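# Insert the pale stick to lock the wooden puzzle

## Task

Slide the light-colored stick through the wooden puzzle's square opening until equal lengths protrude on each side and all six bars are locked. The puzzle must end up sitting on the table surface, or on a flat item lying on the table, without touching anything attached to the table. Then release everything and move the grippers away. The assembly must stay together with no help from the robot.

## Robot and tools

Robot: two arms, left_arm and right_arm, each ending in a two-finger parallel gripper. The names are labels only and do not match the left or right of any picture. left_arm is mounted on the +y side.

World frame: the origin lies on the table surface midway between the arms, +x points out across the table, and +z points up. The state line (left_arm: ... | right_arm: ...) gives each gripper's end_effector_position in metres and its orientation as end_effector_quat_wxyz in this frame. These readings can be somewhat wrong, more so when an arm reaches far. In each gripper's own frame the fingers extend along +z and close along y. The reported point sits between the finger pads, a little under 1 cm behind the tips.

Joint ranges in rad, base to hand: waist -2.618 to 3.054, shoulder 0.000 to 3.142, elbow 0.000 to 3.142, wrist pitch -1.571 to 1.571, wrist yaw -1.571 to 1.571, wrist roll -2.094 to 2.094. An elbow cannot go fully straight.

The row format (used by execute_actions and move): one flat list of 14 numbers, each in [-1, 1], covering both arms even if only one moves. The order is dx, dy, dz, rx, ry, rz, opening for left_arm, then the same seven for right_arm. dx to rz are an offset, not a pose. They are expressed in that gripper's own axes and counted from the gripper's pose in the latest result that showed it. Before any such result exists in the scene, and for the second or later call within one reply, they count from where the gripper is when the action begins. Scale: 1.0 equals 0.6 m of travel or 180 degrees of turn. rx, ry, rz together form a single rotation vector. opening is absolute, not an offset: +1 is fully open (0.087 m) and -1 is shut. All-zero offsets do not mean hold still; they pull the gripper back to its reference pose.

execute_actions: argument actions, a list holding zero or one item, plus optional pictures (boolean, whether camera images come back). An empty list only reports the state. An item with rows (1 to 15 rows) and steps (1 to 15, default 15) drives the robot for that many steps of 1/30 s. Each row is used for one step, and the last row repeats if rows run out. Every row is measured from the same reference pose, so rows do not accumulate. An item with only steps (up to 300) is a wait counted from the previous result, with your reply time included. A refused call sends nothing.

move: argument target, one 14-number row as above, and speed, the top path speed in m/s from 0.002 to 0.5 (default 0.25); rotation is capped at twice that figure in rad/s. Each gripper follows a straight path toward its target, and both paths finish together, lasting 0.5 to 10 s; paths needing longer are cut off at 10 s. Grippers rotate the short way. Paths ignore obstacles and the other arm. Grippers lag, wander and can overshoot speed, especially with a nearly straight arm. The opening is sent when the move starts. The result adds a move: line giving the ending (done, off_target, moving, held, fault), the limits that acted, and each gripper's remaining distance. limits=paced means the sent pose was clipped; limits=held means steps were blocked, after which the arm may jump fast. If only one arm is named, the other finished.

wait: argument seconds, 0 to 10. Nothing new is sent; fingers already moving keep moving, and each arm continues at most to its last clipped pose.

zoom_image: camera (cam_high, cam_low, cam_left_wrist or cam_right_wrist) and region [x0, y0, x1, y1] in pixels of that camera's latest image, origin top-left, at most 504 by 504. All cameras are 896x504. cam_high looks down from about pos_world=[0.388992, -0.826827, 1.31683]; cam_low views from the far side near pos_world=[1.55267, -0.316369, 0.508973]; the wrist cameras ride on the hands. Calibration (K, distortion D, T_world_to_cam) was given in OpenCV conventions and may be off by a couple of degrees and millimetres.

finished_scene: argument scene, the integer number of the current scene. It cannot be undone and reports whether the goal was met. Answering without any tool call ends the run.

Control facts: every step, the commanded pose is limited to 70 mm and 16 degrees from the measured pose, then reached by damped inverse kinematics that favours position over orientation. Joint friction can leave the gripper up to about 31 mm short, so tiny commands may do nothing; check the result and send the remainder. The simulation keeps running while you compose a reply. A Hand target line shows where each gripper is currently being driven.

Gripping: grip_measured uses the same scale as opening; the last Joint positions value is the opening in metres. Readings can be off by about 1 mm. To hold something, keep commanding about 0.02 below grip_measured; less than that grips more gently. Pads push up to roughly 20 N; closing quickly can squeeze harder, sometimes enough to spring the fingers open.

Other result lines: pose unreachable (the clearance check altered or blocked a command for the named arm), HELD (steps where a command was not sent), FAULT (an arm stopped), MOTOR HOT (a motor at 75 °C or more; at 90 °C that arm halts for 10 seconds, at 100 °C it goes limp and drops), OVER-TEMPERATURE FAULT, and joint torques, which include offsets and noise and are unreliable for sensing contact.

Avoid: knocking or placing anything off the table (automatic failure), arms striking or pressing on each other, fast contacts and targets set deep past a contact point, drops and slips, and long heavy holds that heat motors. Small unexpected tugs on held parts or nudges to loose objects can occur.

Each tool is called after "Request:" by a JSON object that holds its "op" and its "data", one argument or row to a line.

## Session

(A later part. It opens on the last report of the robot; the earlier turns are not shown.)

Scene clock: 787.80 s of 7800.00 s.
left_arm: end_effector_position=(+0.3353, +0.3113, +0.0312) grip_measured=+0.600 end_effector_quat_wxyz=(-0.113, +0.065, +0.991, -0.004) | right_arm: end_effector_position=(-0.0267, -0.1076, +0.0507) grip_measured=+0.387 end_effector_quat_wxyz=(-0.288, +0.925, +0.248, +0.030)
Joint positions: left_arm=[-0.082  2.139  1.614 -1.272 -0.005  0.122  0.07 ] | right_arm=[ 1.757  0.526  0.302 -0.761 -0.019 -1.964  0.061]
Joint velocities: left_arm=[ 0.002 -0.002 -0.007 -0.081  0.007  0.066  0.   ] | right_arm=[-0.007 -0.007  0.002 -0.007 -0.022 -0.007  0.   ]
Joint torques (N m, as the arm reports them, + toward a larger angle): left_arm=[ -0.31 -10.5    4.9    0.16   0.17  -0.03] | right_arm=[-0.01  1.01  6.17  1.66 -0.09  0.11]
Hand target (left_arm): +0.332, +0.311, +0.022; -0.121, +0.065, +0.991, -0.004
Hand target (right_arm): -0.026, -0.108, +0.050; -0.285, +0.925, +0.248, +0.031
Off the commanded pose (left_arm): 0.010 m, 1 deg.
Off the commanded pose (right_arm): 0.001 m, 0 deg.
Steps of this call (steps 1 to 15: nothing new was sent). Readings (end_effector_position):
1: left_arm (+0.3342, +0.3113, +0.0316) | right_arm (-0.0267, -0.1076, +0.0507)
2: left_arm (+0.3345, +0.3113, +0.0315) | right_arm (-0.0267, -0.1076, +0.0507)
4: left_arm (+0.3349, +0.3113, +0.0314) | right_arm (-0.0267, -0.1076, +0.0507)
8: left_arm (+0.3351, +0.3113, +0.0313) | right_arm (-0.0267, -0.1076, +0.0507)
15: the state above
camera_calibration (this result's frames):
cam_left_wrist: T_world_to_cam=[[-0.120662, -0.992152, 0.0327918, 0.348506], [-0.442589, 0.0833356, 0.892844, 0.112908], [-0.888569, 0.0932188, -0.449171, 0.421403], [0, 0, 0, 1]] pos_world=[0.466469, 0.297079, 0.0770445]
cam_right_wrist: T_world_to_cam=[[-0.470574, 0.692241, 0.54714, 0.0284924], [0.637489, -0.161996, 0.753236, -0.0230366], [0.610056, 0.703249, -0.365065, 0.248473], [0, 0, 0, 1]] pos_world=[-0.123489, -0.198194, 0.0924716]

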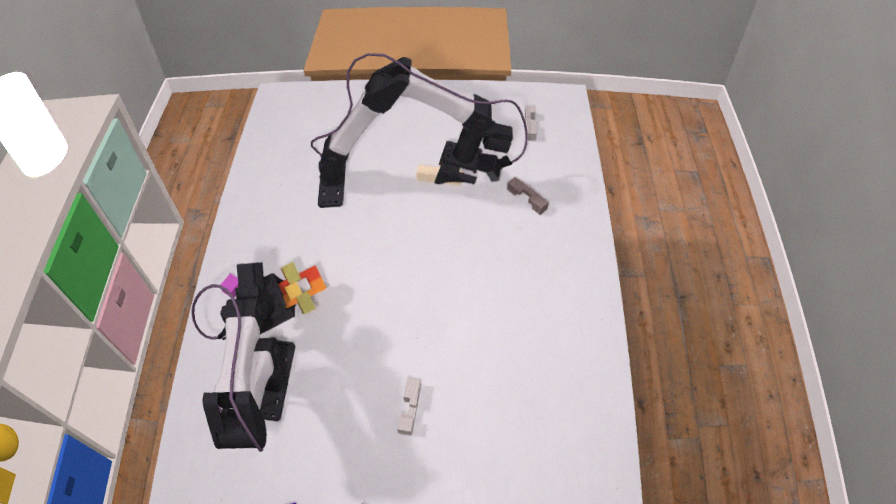

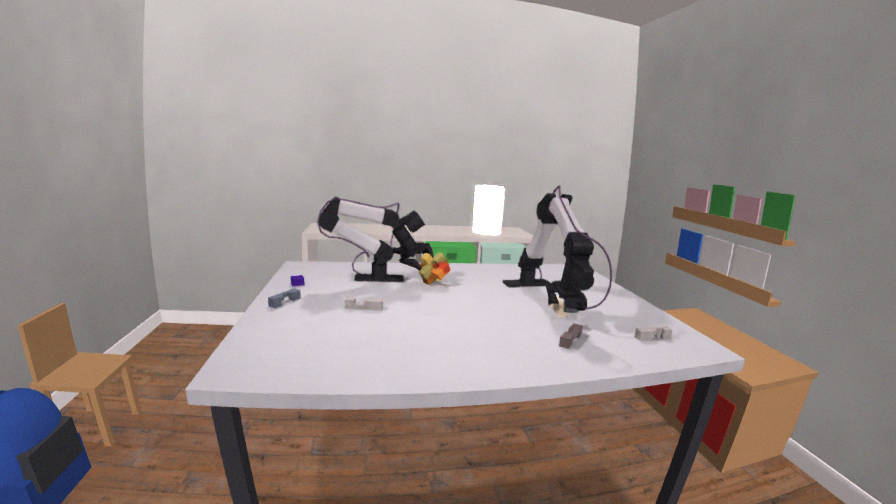

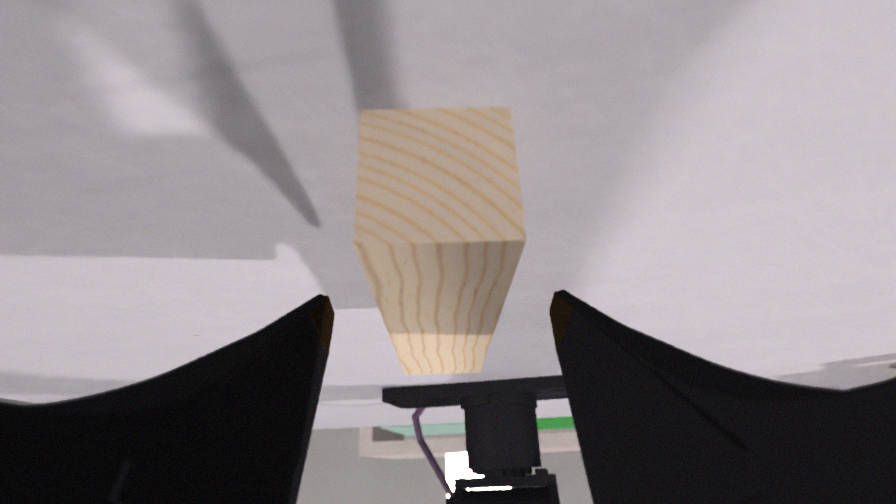

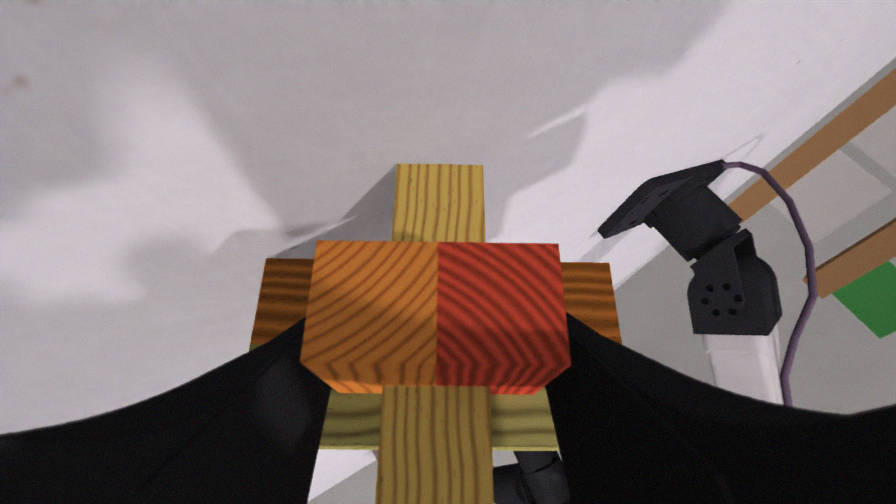

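Request:
{"op": "move", "data": {
  "target": [-0.0015,0,0.029,0,0.005,0,0.6, 0.018,-0.0475,-0.0765,0,0,0,0.355],
  "speed": 0.12
}}

Scene clock: 797.80 s of 7800.00 s.
left_arm: end_effector_position=(+0.3355, +0.3113, +0.0230) grip_measured=+0.600 end_effector_quat_wxyz=(-0.113, +0.065, +0.991, -0.004) | right_arm: end_effector_position=(-0.0261, -0.1198, +0.0897) grip_measured=+0.387 end_effector_quat_wxyz=(-0.263, +0.933, +0.246, +0.022)
Joint positions: left_arm=[-0.082  2.149  1.596 -1.244 -0.005  0.122  0.07 ] | right_arm=[ 1.757  0.549  0.493 -0.981 -0.025 -1.955  0.061]
Joint velocities: left_arm=[-0.002 -0.012  0.007 -0.066 -0.051 -0.007 -0.   ] | right_arm=[-0.017 -0.007  0.007 -0.007  0.007  0.051 -0.   ]
Joint torques (N m, as the arm reports them, + toward a larger angle): left_arm=[ -0.46 -10.5    4.73   0.15   0.18   0.01] | right_arm=[ 0.82  1.7   8.65  1.97 -0.02  0.12]
Hand target (left_arm): +0.332, +0.311, +0.014; -0.121, +0.065, +0.991, -0.003
Hand target (right_arm): -0.027, -0.109, +0.106; -0.288, +0.924, +0.248, +0.029
Off the commanded pose (left_arm): 0.010 m, 1 deg.
Off the commanded pose (right_arm): 0.020 m, 3 deg.
After step 90, 5.90 s passed at rest.
move: off_target (right_arm)
camera_calibration (this result's frames):
cam_left_wrist: T_world_to_cam=[[-0.120674, -0.992152, 0.0327484, 0.348804], [-0.44293, 0.083338, 0.892675, 0.120416], [-0.888398, 0.0932176, -0.44951, 0.417878], [0, 0, 0, 1]] pos_world=[0.466669, 0.297078, 0.0689249]
cam_right_wrist: T_world_to_cam=[[-0.465661, 0.723142, 0.510123, 0.0229651], [0.6393, -0.123705, 0.758942, -0.0506976], [0.611927, 0.679531, -0.4047, 0.271695], [0, 0, 0, 1]] pos_world=[-0.123152, -0.207504, 0.136716]

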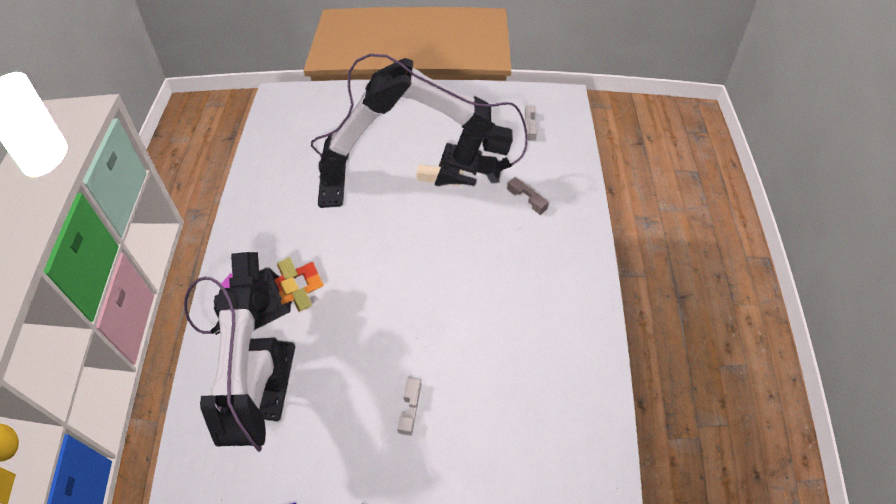

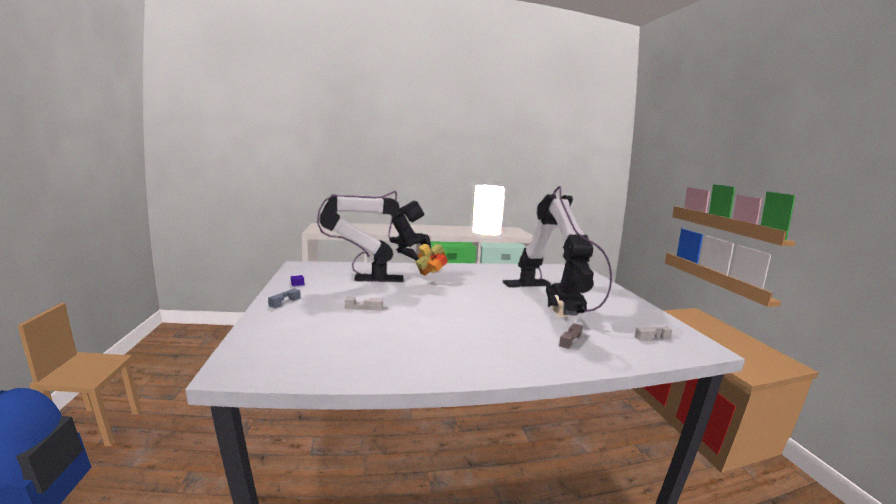

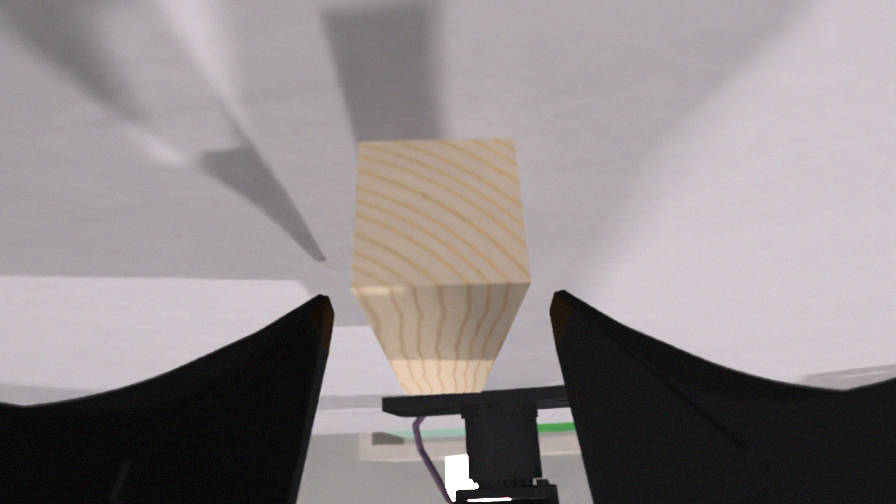

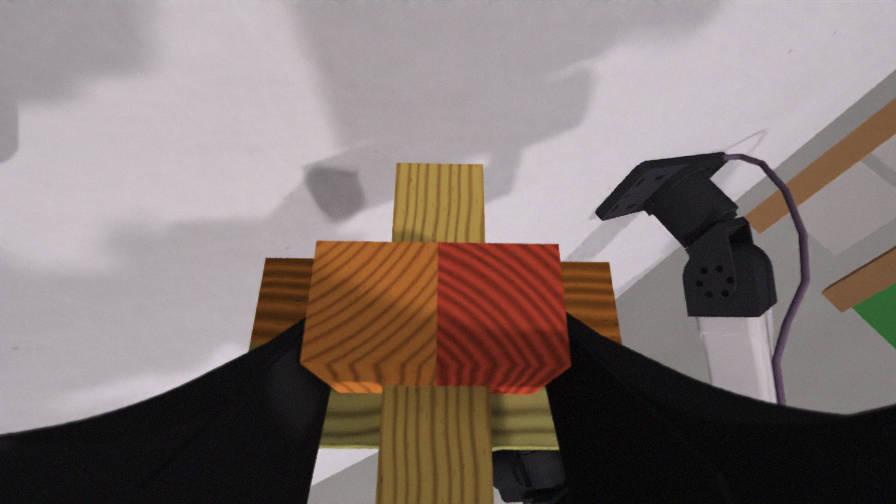

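Request:
{"op": "execute_actions", "data": {
  "actions": [
    {"rows": [[0,0,0,0,0,0,0.3, 0,0,0,0,0,0,0.355],[0,0,0,0,0,0,0.1, 0,0,0,0,0,0,0.355],[0,0,0,0,0,0,0.0, 0,0,0,0,0,0,0.355],[0,0,0,0,0,0,-0.1, 0,0,0,0,0,0,0.355],[0,0,0,0,0,0,-0.15, 0,0,0,0,0,0,0.355],[0,0,0,0,0,0,-0.19, 0,0,0,0,0,0,0.355],[0,0,0,0,0,0,-0.22, 0,0,0,0,0,0,0.355],[0,0,0,0,0,0,-0.24, 0,0,0,0,0,0,0.355],[0,0,0,0,0,0,-0.25, 0,0,0,0,0,0,0.355],[0,0,0,0,0,0,-0.26, 0,0,0,0,0,0,0.355],[0,0,0,0,0,0,-0.27, 0,0,0,0,0,0,0.355],[0,0,0,0,0,0,-0.28, 0,0,0,0,0,0,0.355],[0,0,0,0,0,0,-0.29, 0,0,0,0,0,0,0.355],[0,0,0,0,0,0,-0.30, 0,0,0,0,0,0,0.355],[0,0,0,0,0,0,-0.31, 0,0,0,0,0,0,0.355]], "steps": 15}
  ],
  "pictures": false
}}

Request:
{"op": "move", "data": {
  "target": [0,0,0,0,0,0,-0.325, 0.1345,0.0435,-0.0563,-0.219,0.110,0.297,0.355],
  "speed": 0.25
}}

Scene clock: 839.20 s of 7800.00 s.
left_arm: end_effector_position=(+0.3355, +0.3113, +0.0230) grip_measured=-0.281 end_effector_quat_wxyz=(-0.113, +0.065, +0.991, -0.004) | right_arm: end_effector_position=(-0.0265, -0.1257, +0.0856) grip_measured=+0.387 end_effector_quat_wxyz=(-0.250, +0.936, +0.247, +0.017)
Joint positions: left_arm=[-0.082  2.149  1.596 -1.244 -0.005  0.122  0.031] | right_arm=[ 1.757  0.549  0.493 -1.01  -0.032 -1.953  0.061]
Joint velocities: left_arm=[ 0.007  0.007 -0.007 -0.037 -0.022 -0.037 -0.   ] | right_arm=[ 0.012 -0.017 -0.012  0.007 -0.037 -0.022  0.   ]
Joint torques (N m, as the arm reports them, + toward a larger angle): left_arm=[ -0.37 -11.8    6.23  -0.06   0.2   -0.01] | right_arm=[ 0.08  0.92  6.23  1.92 -0.07  0.08]
Hand target (left_arm): +0.335, +0.311, +0.023; -0.113, +0.065, +0.991, -0.004
Hand target (right_arm): -0.026, -0.120, +0.090; -0.263, +0.933, +0.246, +0.022
Off the commanded pose (left_arm): 0.000 m, 0 deg.
Off the commanded pose (right_arm): 0.007 m, 2 deg.
Steps of this call (steps 1 to 90: nothing new was sent; then 37.90 s passed at rest; steps 91 to 105: all 15 steps of this action). Readings (end_effector_position):
91: left_arm (+0.3355, +0.3113, +0.0230) | right_arm (-0.0261, -0.1205, +0.0892)
92: left_arm (+0.3355, +0.3113, +0.0230) | right_arm (-0.0262, -0.1213, +0.0887)
94: left_arm (+0.3355, +0.3113, +0.0230) | right_arm (-0.0264, -0.1231, +0.0874)
98: left_arm (+0.3355, +0.3113, +0.0230) | right_arm (-0.0265, -0.1249, +0.0862)
105: the state above

Scene clock: 842.40 s of 7800.00 s.
left_arm: end_effector_position=(+0.3355, +0.3113, +0.0230) grip_measured=-0.281 end_effector_quat_wxyz=(-0.113, +0.065, +0.991, -0.004) | right_arm: end_effector_position=(+0.0516, -0.1265, +0.1111) grip_measured=+0.386 end_effector_quat_wxyz=(+0.048, +0.960, -0.251, +0.114)
Joint positions: left_arm=[-0.082  2.149  1.596 -1.244 -0.005  0.122  0.031] | right_arm=[ 1.547  1.441  1.078 -1.343  0.209 -1.129  0.061]
Joint velocities: left_arm=[ 0.012 -0.017 -0.002 -0.007 -0.007  0.037 -0.   ] | right_arm=[-0.017  0.002 -0.012 -0.037  0.007  0.022  0.   ]
Joint torques (N m, as the arm reports them, + toward a larger angle): left_arm=[ -0.46 -11.7    6.62  -0.07   0.19   0.04] | right_arm=[-0.66 -3.96  7.42 -0.16  0.38  0.14]
Hand target (left_arm): +0.336, +0.311, +0.023; -0.113, +0.065, +0.991, -0.004
Hand target (right_arm): +0.058, -0.128, +0.120; +0.050, +0.956, -0.257, +0.132
Off the commanded pose (left_arm): 0.000 m, 0 deg.
Off the commanded pose (right_arm): 0.009 m, 3 deg.
move: off_target (right_arm)
camera_calibration (this result's frames):
cam_left_wrist: T_world_to_cam=[[-0.120674, -0.992152, 0.0327484, 0.348804], [-0.44293, 0.083338, 0.892675, 0.120416], [-0.888398, 0.0932176, -0.44951, 0.417878], [0, 0, 0, 1]] pos_world=[0.466669, 0.297078, 0.0689249]
cam_right_wrist: T_world_to_cam=[[0.487771, 0.872971, 0.00114675, 0.079396], [0.373223, -0.209725, 0.903726, -0.130629], [0.789167, -0.440383, -0.42811, 0.0891689], [0, 0, 0, 1]] pos_world=[-0.0603424, -0.0574381, 0.156136]

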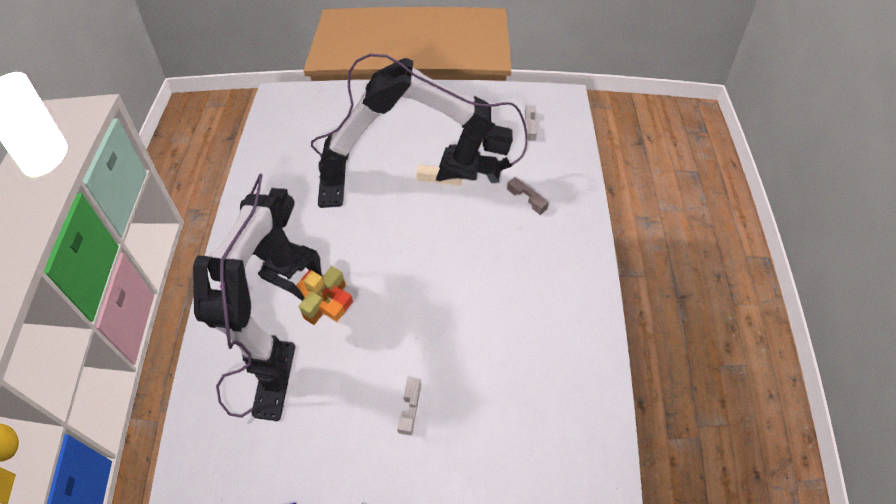

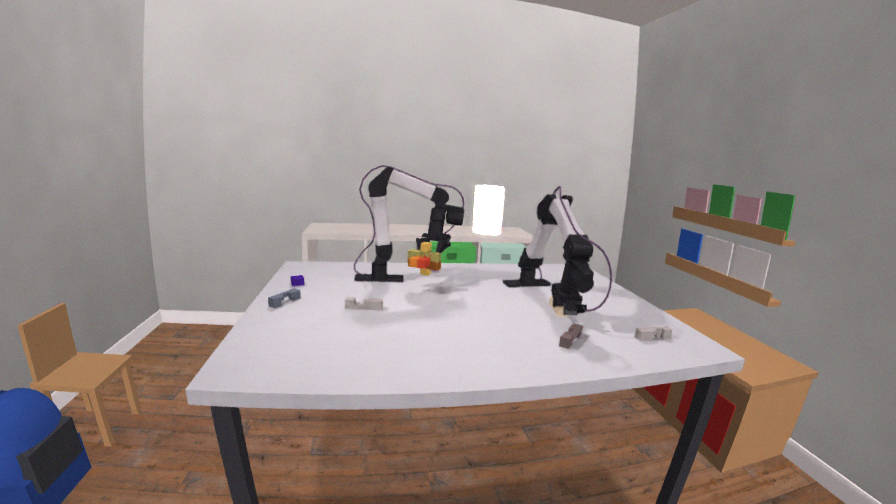

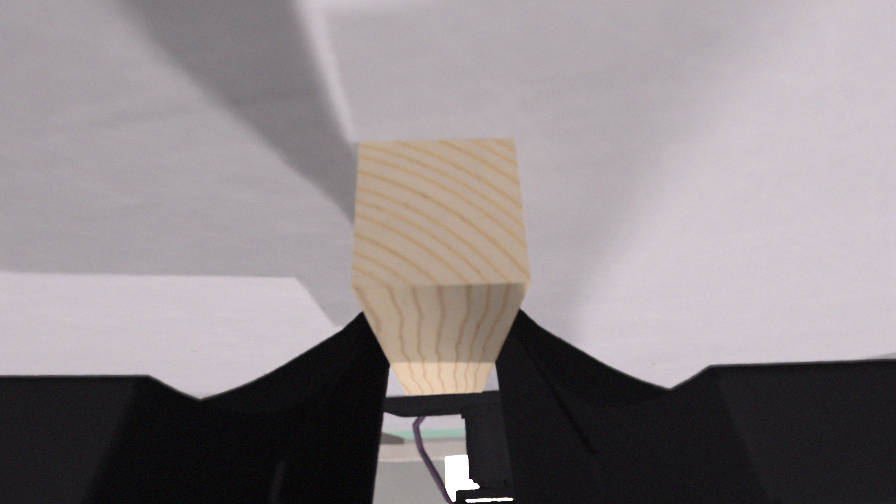

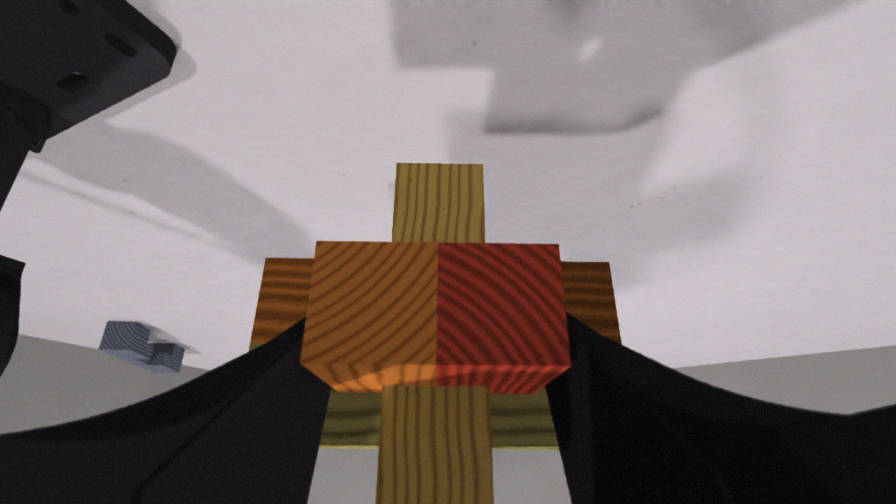

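Request:
{"op": "move", "data": {
  "target": [0.0186,-0.002,-0.081,0,0,0,-0.325, 0.2618,-0.0902,0.0727,-0.1395,-0.0067,0.5691,0.355],
  "speed": 0.35
}}

Scene clock: 871.37 s of 7800.00 s.
left_arm: end_effector_position=(+0.3355, +0.3113, +0.0607) grip_measured=-0.281 end_effector_quat_wxyz=(-0.118, +0.065, +0.991, -0.004) | right_arm: end_effector_position=(+0.2207, -0.1514, +0.1007) grip_measured=+0.386 end_effector_quat_wxyz=(-0.109, -0.387, +0.915, -0.034)
Joint positions: left_arm=[-0.082  2.123  1.705 -1.39  -0.005  0.122  0.031] | right_arm=[ 0.646  2.06   1.772 -1.509  0.026 -0.211  0.061]
Joint velocities: left_arm=[-0.017  0.002  0.022 -0.051  0.037  0.022 -0.001] | right_arm=[ 0.002  0.007  0.002 -0.037 -0.022 -0.007 -0.001]
Joint torques (N m, as the arm reports them, + toward a larger angle): left_arm=[ -0.44 -12.79   8.34  -0.45   0.14  -0.03] | right_arm=[-0.52 -9.34  7.32 -0.49 -0.1   0.06]
Hand target (left_arm): +0.336, +0.311, +0.073; -0.113, +0.065, +0.992, -0.004
Hand target (right_arm): +0.217, -0.155, +0.108; -0.123, -0.380, +0.916, -0.036
Off the commanded pose (left_arm): 0.012 m, 1 deg.
Off the commanded pose (right_arm): 0.010 m, 2 deg.
After step 90, 22.73 s passed at rest.
move: off_target (left_arm)
camera_calibration (this result's frames):
cam_left_wrist: T_world_to_cam=[[-0.120318, -0.992154, 0.0339616, 0.347377], [-0.43337, 0.0832714, 0.897361, 0.0832683], [-0.893148, 0.0932508, -0.439989, 0.435846], [0, 0, 0, 1]] pos_world=[0.467157, 0.297075, 0.105248]
cam_right_wrist: T_world_to_cam=[[0.719352, -0.694526, 0.0128615, -0.270898], [-0.317345, -0.312106, 0.895479, -0.0518592], [-0.617919, -0.648246, -0.444918, 0.221099], [0, 0, 0, 1]] pos_world=[0.315035, -0.0610051, 0.148294]

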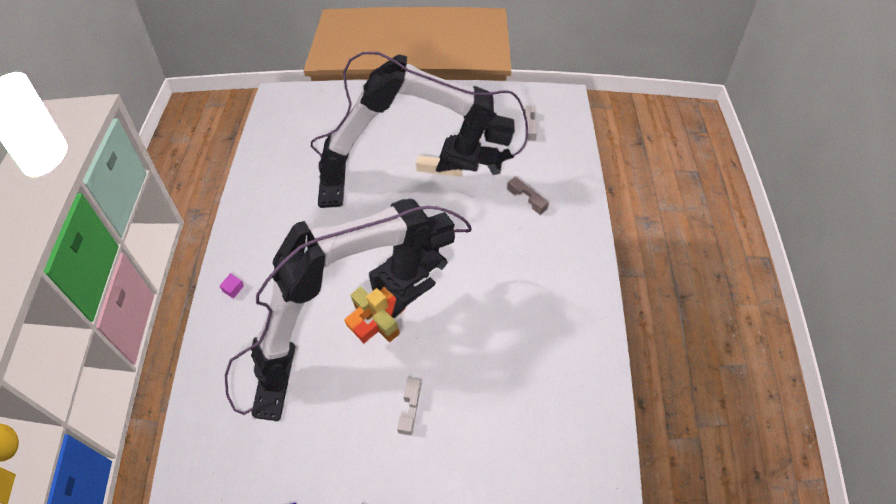

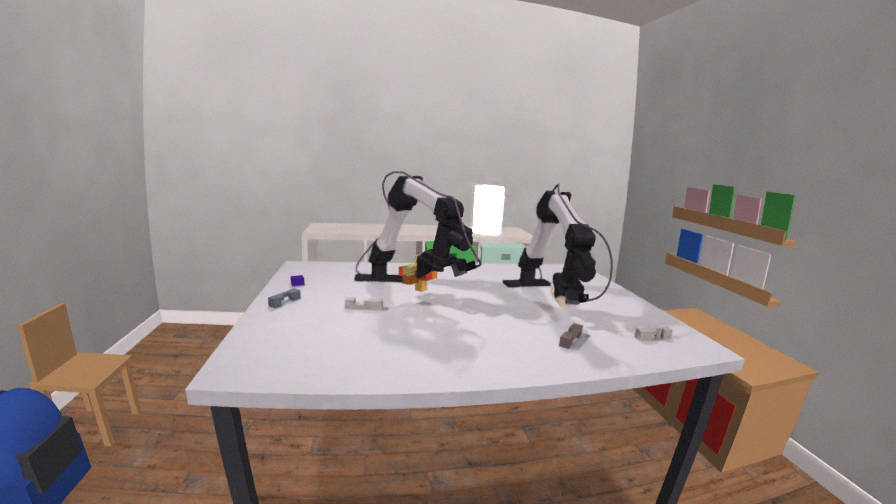

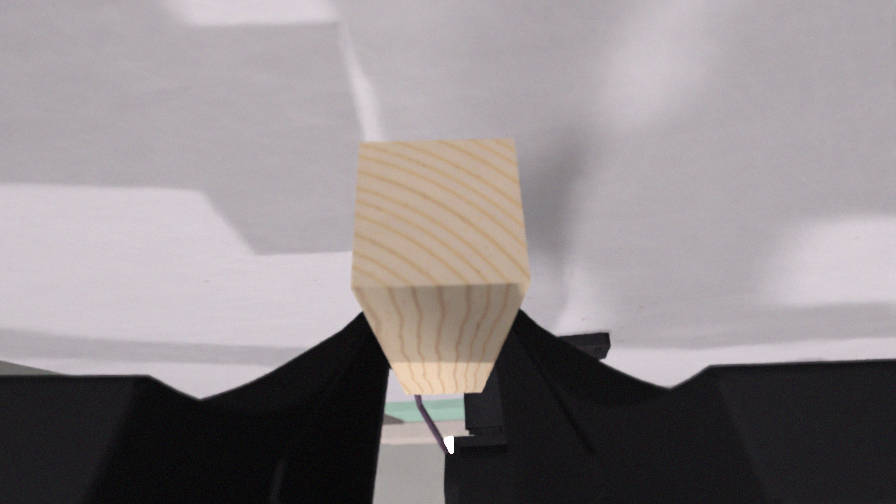

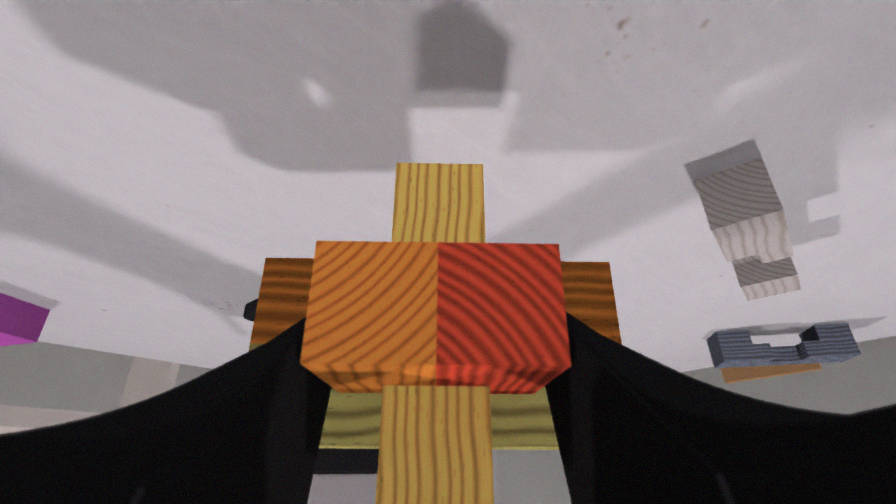

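Request:
{"op": "move", "data": {
  "target": [-0.1012,-0.3482,-0.2977,0.0667,-0.4946,0.1230,-0.325, -0.136,-0.1608,-0.0352,-0.1286,-0.0026,0.5559,0.355],
  "speed": 0.35
}}

Scene clock: 909.93 s of 7800.00 s.
left_arm: end_effector_position=(+0.4057, +0.0957, +0.2230) grip_measured=-0.281 end_effector_quat_wxyz=(+0.587, +0.205, +0.764, -0.172) | right_arm: end_effector_position=(+0.3475, -0.1595, +0.0962) grip_measured=+0.386 end_effector_quat_wxyz=(-0.107, +0.467, +0.876, +0.046)
Joint positions: left_arm=[-0.561  1.319  0.907  0.157  0.059 -0.007  0.031] | right_arm=[ 0.247  2.305  2.149 -1.527 -0.206  1.154  0.061]
Joint velocities: left_arm=[ 0.002 -0.017  0.012  0.037  0.007 -0.022 -0.   ] | right_arm=[-0.002 -0.002 -0.002  0.007 -0.022 -0.007  0.   ]
Joint torques (N m, as the arm reports them, + toward a larger angle): left_arm=[-0.97 -5.84  7.58  2.88  0.17  0.1 ] | right_arm=[ -0.78 -12.72   5.55   0.29  -0.45   0.16]
Hand target (left_arm): +0.407, +0.094, +0.225; +0.598, +0.206, +0.756, -0.170
Hand target (right_arm): +0.349, -0.156, +0.104; -0.110, +0.472, +0.872, +0.064
Off the commanded pose (left_arm): 0.004 m, 2 deg.
Off the commanded pose (right_arm): 0.005 m, 2 deg.
After step 90, 32.23 s passed at rest.
move: done
camera_calibration (this result's frames):
cam_left_wrist: T_world_to_cam=[[-0.523665, -0.851442, 0.0286716, 0.287762], [-0.777685, 0.46402, -0.424137, 0.38401], [0.347824, -0.244403, -0.905144, 0.222614], [0, 0, 0, 1]] pos_world=[0.371899, 0.121231, 0.35612]
cam_right_wrist: T_world_to_cam=[[-0.824561, -0.563159, 0.0543237, 0.185787], [-0.207628, 0.390519, 0.896875, 0.0636776], [-0.526298, 0.72825, -0.438934, 0.479291], [0, 0, 0, 1]] pos_world=[0.418663, -0.269283, 0.143174]

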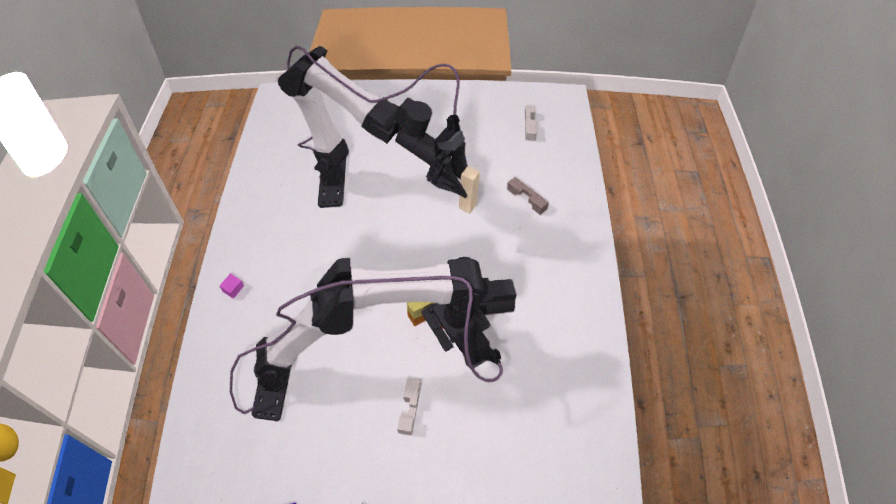

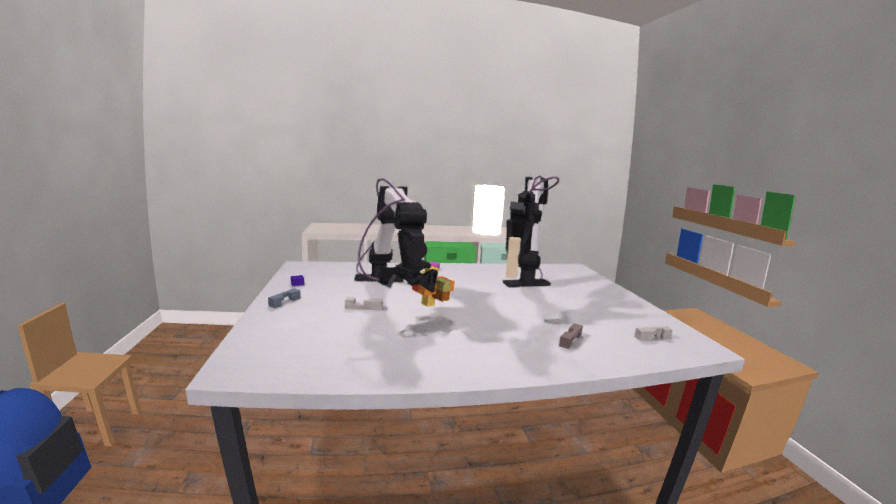

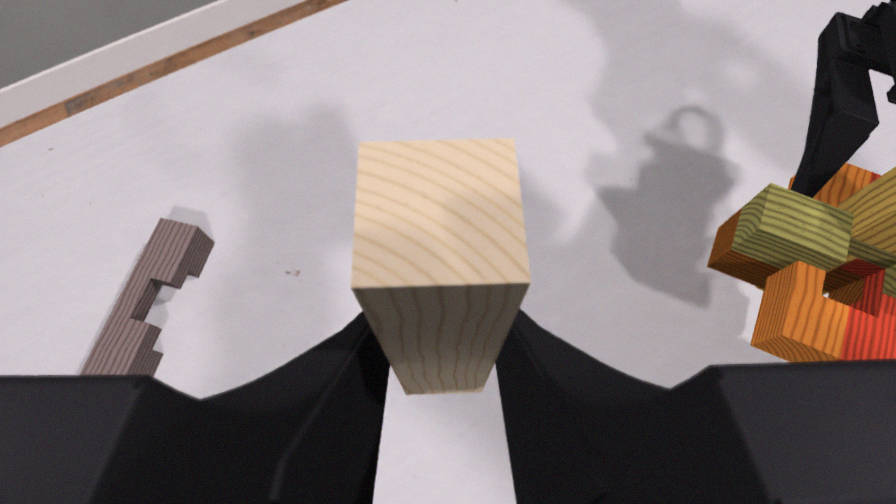

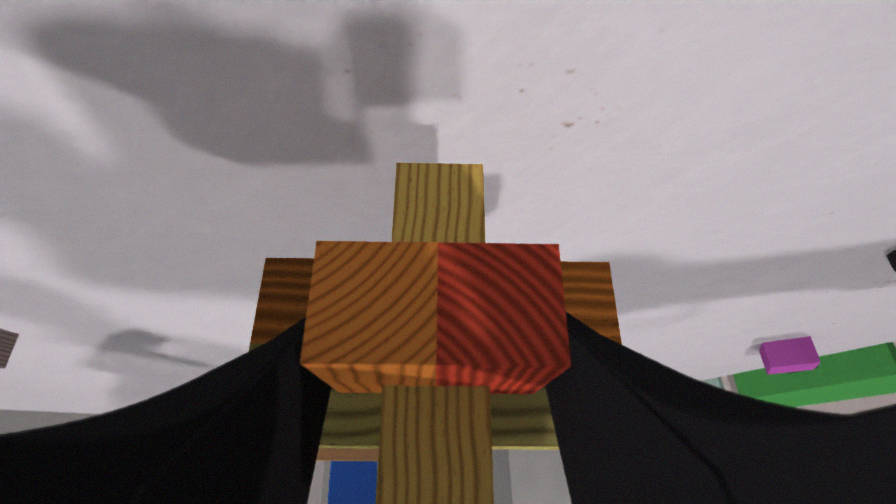

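Request:
{"op": "move", "data": {
  "target": [0.0567,-0.3243,-0.0372,0.1359,-0.016,0.0403,-0.325, -0.0108,0.001,0.0453,-0.008,0,0,0.355],
  "speed": 0.2
}}

Scene clock: 934.37 s of 7800.00 s.
left_arm: end_effector_position=(+0.2782, -0.0536, +0.1977) grip_measured=-0.281 end_effector_quat_wxyz=(+0.545, +0.368, +0.690, -0.301) | right_arm: end_effector_position=(+0.3476, -0.1624, +0.0615) grip_measured=+0.386 end_effector_quat_wxyz=(-0.102, +0.468, +0.877, +0.040)
Joint positions: left_arm=[-1.02   1.364  0.811  0.327  0.048 -0.003  0.031] | right_arm=[ 0.246  2.299  2.006 -1.388 -0.19   1.155  0.061]
Joint velocities: left_arm=[ 0.007  0.002  0.002  0.037 -0.095  0.022 -0.   ] | right_arm=[-0.002 -0.007 -0.002 -0.081 -0.037  0.037 -0.001]
Joint torques (N m, as the arm reports them, + toward a larger angle): left_arm=[-0.59 -5.42  7.82  2.79  0.05  0.09] | right_arm=[ -0.25 -13.54   4.1    0.44  -0.4    0.03]
Hand target (left_arm): +0.280, -0.056, +0.199; +0.556, +0.366, +0.683, -0.300
Hand target (right_arm): +0.348, -0.160, +0.068; -0.101, +0.468, +0.876, +0.057
Off the commanded pose (left_arm): 0.004 m, 2 deg.
Off the commanded pose (right_arm): 0.007 m, 2 deg.
After step 90, 19.73 s passed at rest.
move: done
camera_calibration (this result's frames):
cam_left_wrist: T_world_to_cam=[[-0.841722, -0.539519, 0.0205908, 0.201446], [-0.48975, 0.746911, -0.449742, 0.283515], [0.227265, -0.388642, -0.892921, 0.230902], [0, 0, 0, 1]] pos_world=[0.255937, -0.013338, 0.329538]
cam_right_wrist: T_world_to_cam=[[-0.824658, -0.562474, 0.0596864, 0.185959], [-0.21116, 0.404033, 0.890039, 0.0997997], [-0.524739, 0.721374, -0.451961, 0.465379], [0, 0, 0, 1]] pos_world=[0.418629, -0.271437, 0.110408]

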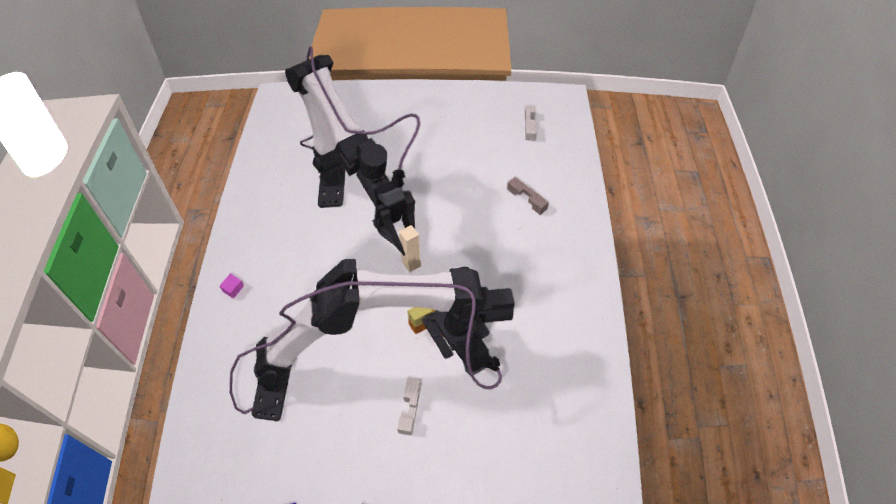

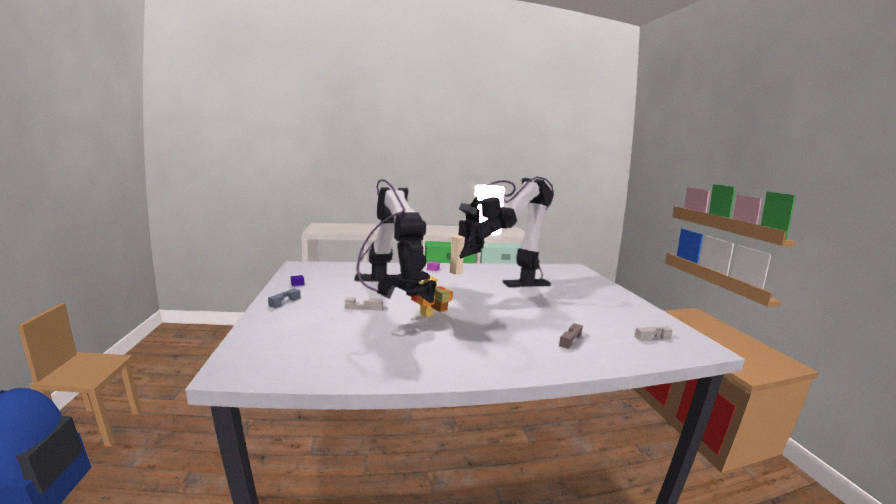

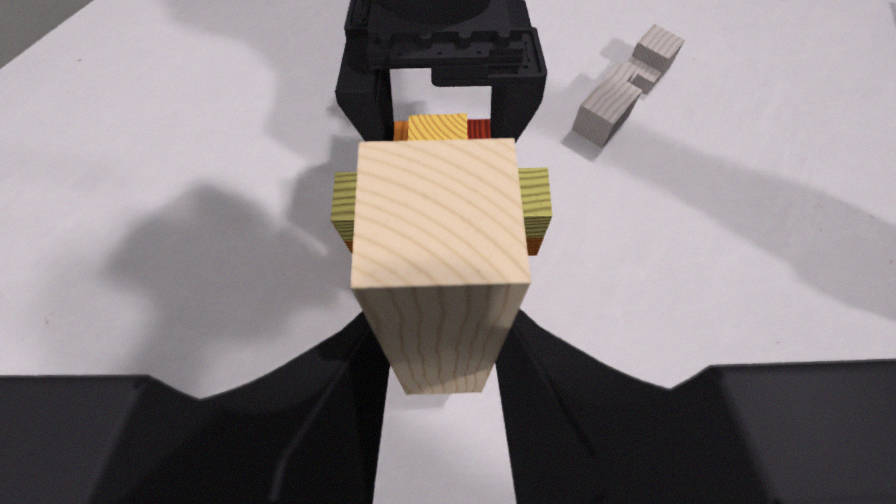

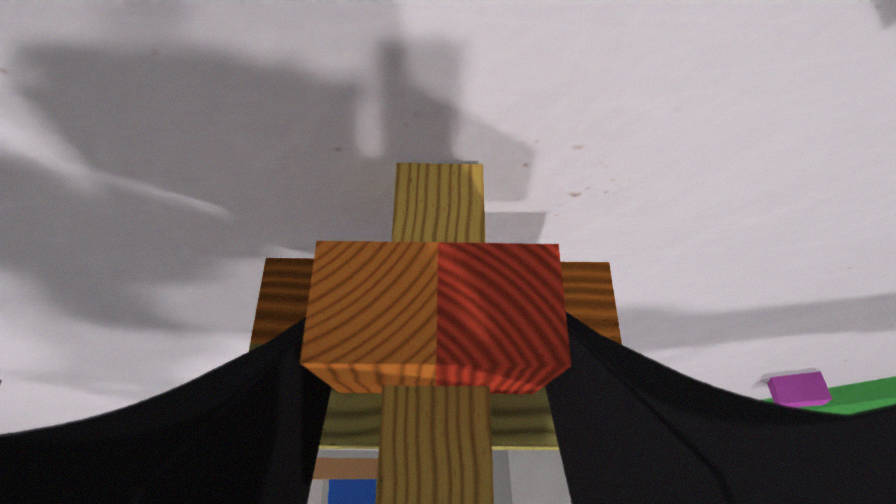

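Request:
{"op": "zoom_image", "data": {
  "camera": "cam_low",
  "region": [370, 220, 500, 340]
}}

Request:
{"op": "zoom_image", "data": {
  "camera": "cam_left_wrist",
  "region": [300, 60, 600, 300]
}}

Region (370, 220, 500, 340) of cam_low's 896x504 image, scaled by 3.877, with more detail than that image has; it fills the top 465 rows of this view, and the rest is white.

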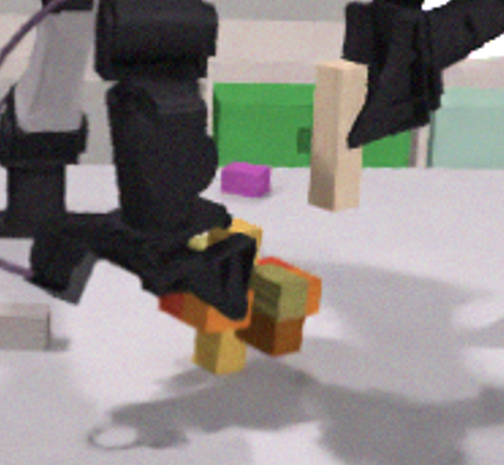

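Region (300, 60, 600, 300) of cam_left_wrist's 896x504 image, scaled by 1.680, with more detail than that image has; it fills the top 403 rows of this view, and the rest is white.

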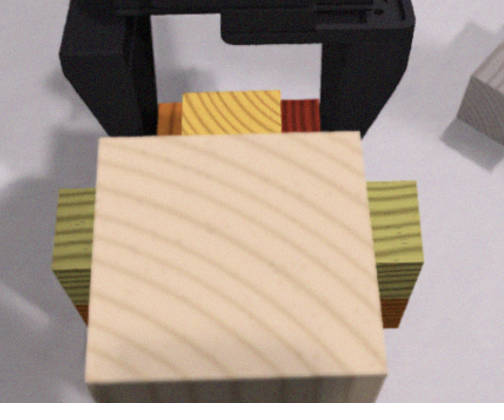

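Request:
{"op": "execute_actions", "data": {
  "actions": [
    {"rows": [[0.002,0.0,0.005,0,-0.01,0,-0.325, 0,0,0,-0.003,0.006,0,0.355],[0.002,0.0,0.005,0,-0.01,0,-0.325, 0,0,0,-0.006,0.012,0,0.355],[0.002,0.0,0.005,0,-0.01,0,-0.325, 0,0,0.002,-0.008,0.018,0,0.355],[0.002,0.0,0.005,0,-0.01,0,-0.325, -0.001,0,0.004,-0.008,0.018,0,0.355],[0.002,0.0,0.005,0,-0.01,0,-0.325, -0.0015,0,0.006,-0.008,0.018,0,0.355],[0.002,0.0,0.005,0,-0.01,0,-0.325, -0.002,0,0.008,-0.008,0.018,0,0.355],[0.002,0.0,0.005,0,-0.01,0,-0.325, -0.0025,0,0.010,-0.008,0.018,0,0.355]], "steps": 15}
  ]
}}

Scene clock: 976.07 s of 7800.00 s.
left_arm: end_effector_position=(+0.2785, -0.0539, +0.1981) grip_measured=-0.281 end_effector_quat_wxyz=(+0.551, +0.366, +0.686, -0.303) | right_arm: end_effector_position=(+0.3503, -0.1651, +0.0603) grip_measured=+0.386 end_effector_quat_wxyz=(-0.109, +0.469, +0.875, +0.057)
Joint positions: left_arm=[-1.02   1.364  0.798  0.356  0.048 -0.003  0.031] | right_arm=[ 0.226  2.299  1.993 -1.369 -0.223  1.137  0.061]
Joint velocities: left_arm=[ 0.012 -0.007 -0.022 -0.007 -0.022  0.022 -0.001] | right_arm=[ 0.002 -0.002 -0.007 -0.007  0.051  0.007  0.   ]
Joint torques (N m, as the arm reports them, + toward a larger angle): left_arm=[-0.28 -4.92  7.22  2.88  0.23 -0.08] | right_arm=[ -0.42 -11.32   3.98   0.44  -0.43  -0.09]
Hand target (left_arm): +0.280, -0.056, +0.196; +0.556, +0.363, +0.682, -0.306
Hand target (right_arm): +0.348, -0.163, +0.056; -0.121, +0.468, +0.873, +0.065
Off the commanded pose (left_arm): 0.003 m, 1 deg.
Off the commanded pose (right_arm): 0.006 m, 2 deg.
Steps of this call (steps 1 to 90: nothing new was sent; then 38.20 s passed at rest; steps 91 to 105: all 15 steps of this action). Readings (end_effector_position):
91: left_arm (+0.2784, -0.0539, +0.1983) | right_arm (+0.3476, -0.1624, +0.0615)
92: left_arm (+0.2784, -0.0539, +0.1983) | right_arm (+0.3476, -0.1624, +0.0617)
94: left_arm (+0.2782, -0.0536, +0.1972) | right_arm (+0.3486, -0.1626, +0.0622)
98: left_arm (+0.2781, -0.0535, +0.1966) | right_arm (+0.3503, -0.1650, +0.0605)
105: the state above
camera_calibration (this result's frames):
cam_left_wrist: T_world_to_cam=[[-0.841902, -0.53927, 0.0197263, 0.201695], [-0.485666, 0.741268, -0.463304, 0.285274], [0.235223, -0.399637, -0.88598, 0.226883], [0, 0, 0, 1]] pos_world=[0.254987, -0.0120254, 0.329204]
cam_right_wrist: T_world_to_cam=[[-0.828524, -0.558699, 0.0374651, 0.190006], [-0.211097, 0.373616, 0.903244, 0.0966618], [-0.518639, 0.74045, -0.427489, 0.467691], [0, 0, 0, 1]] pos_world=[0.420392, -0.27626, 0.105505]

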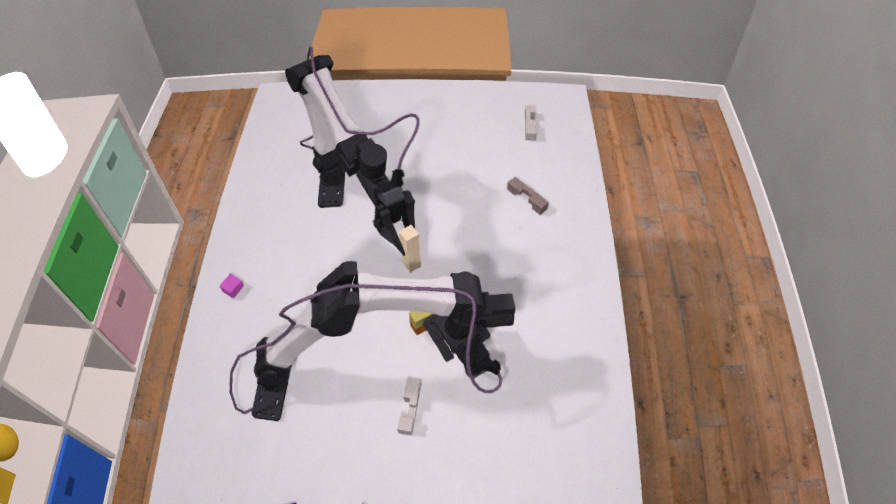

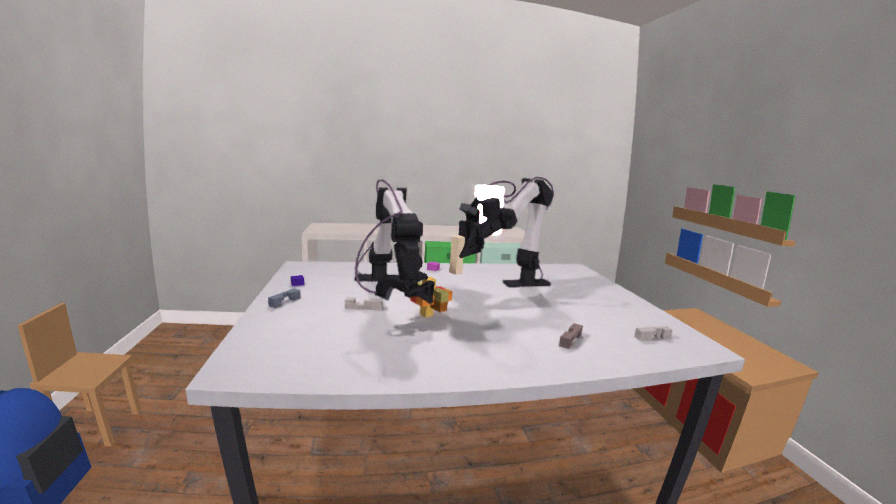

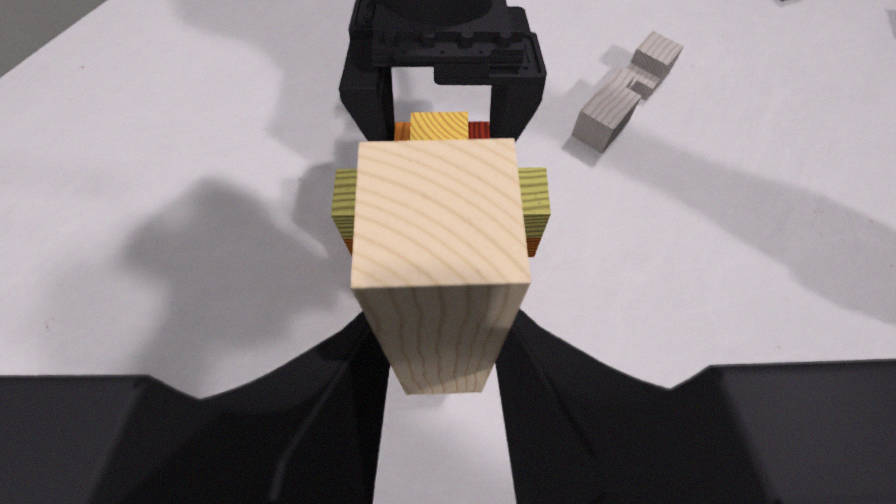

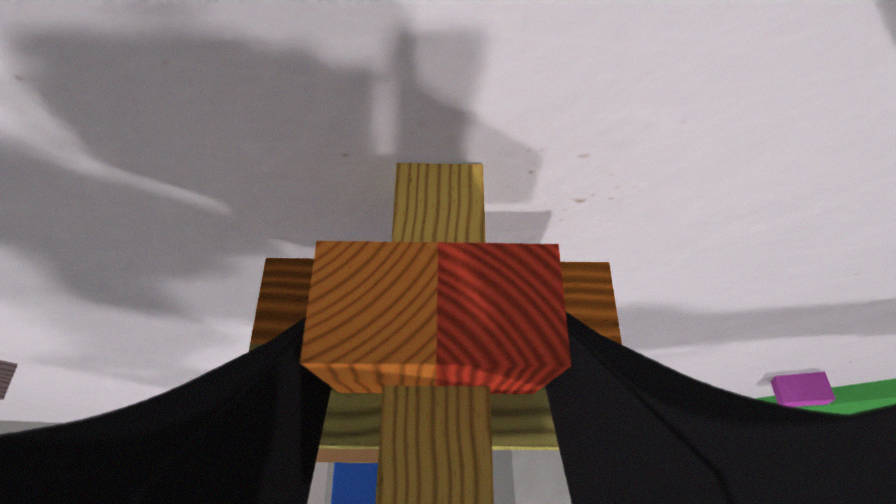

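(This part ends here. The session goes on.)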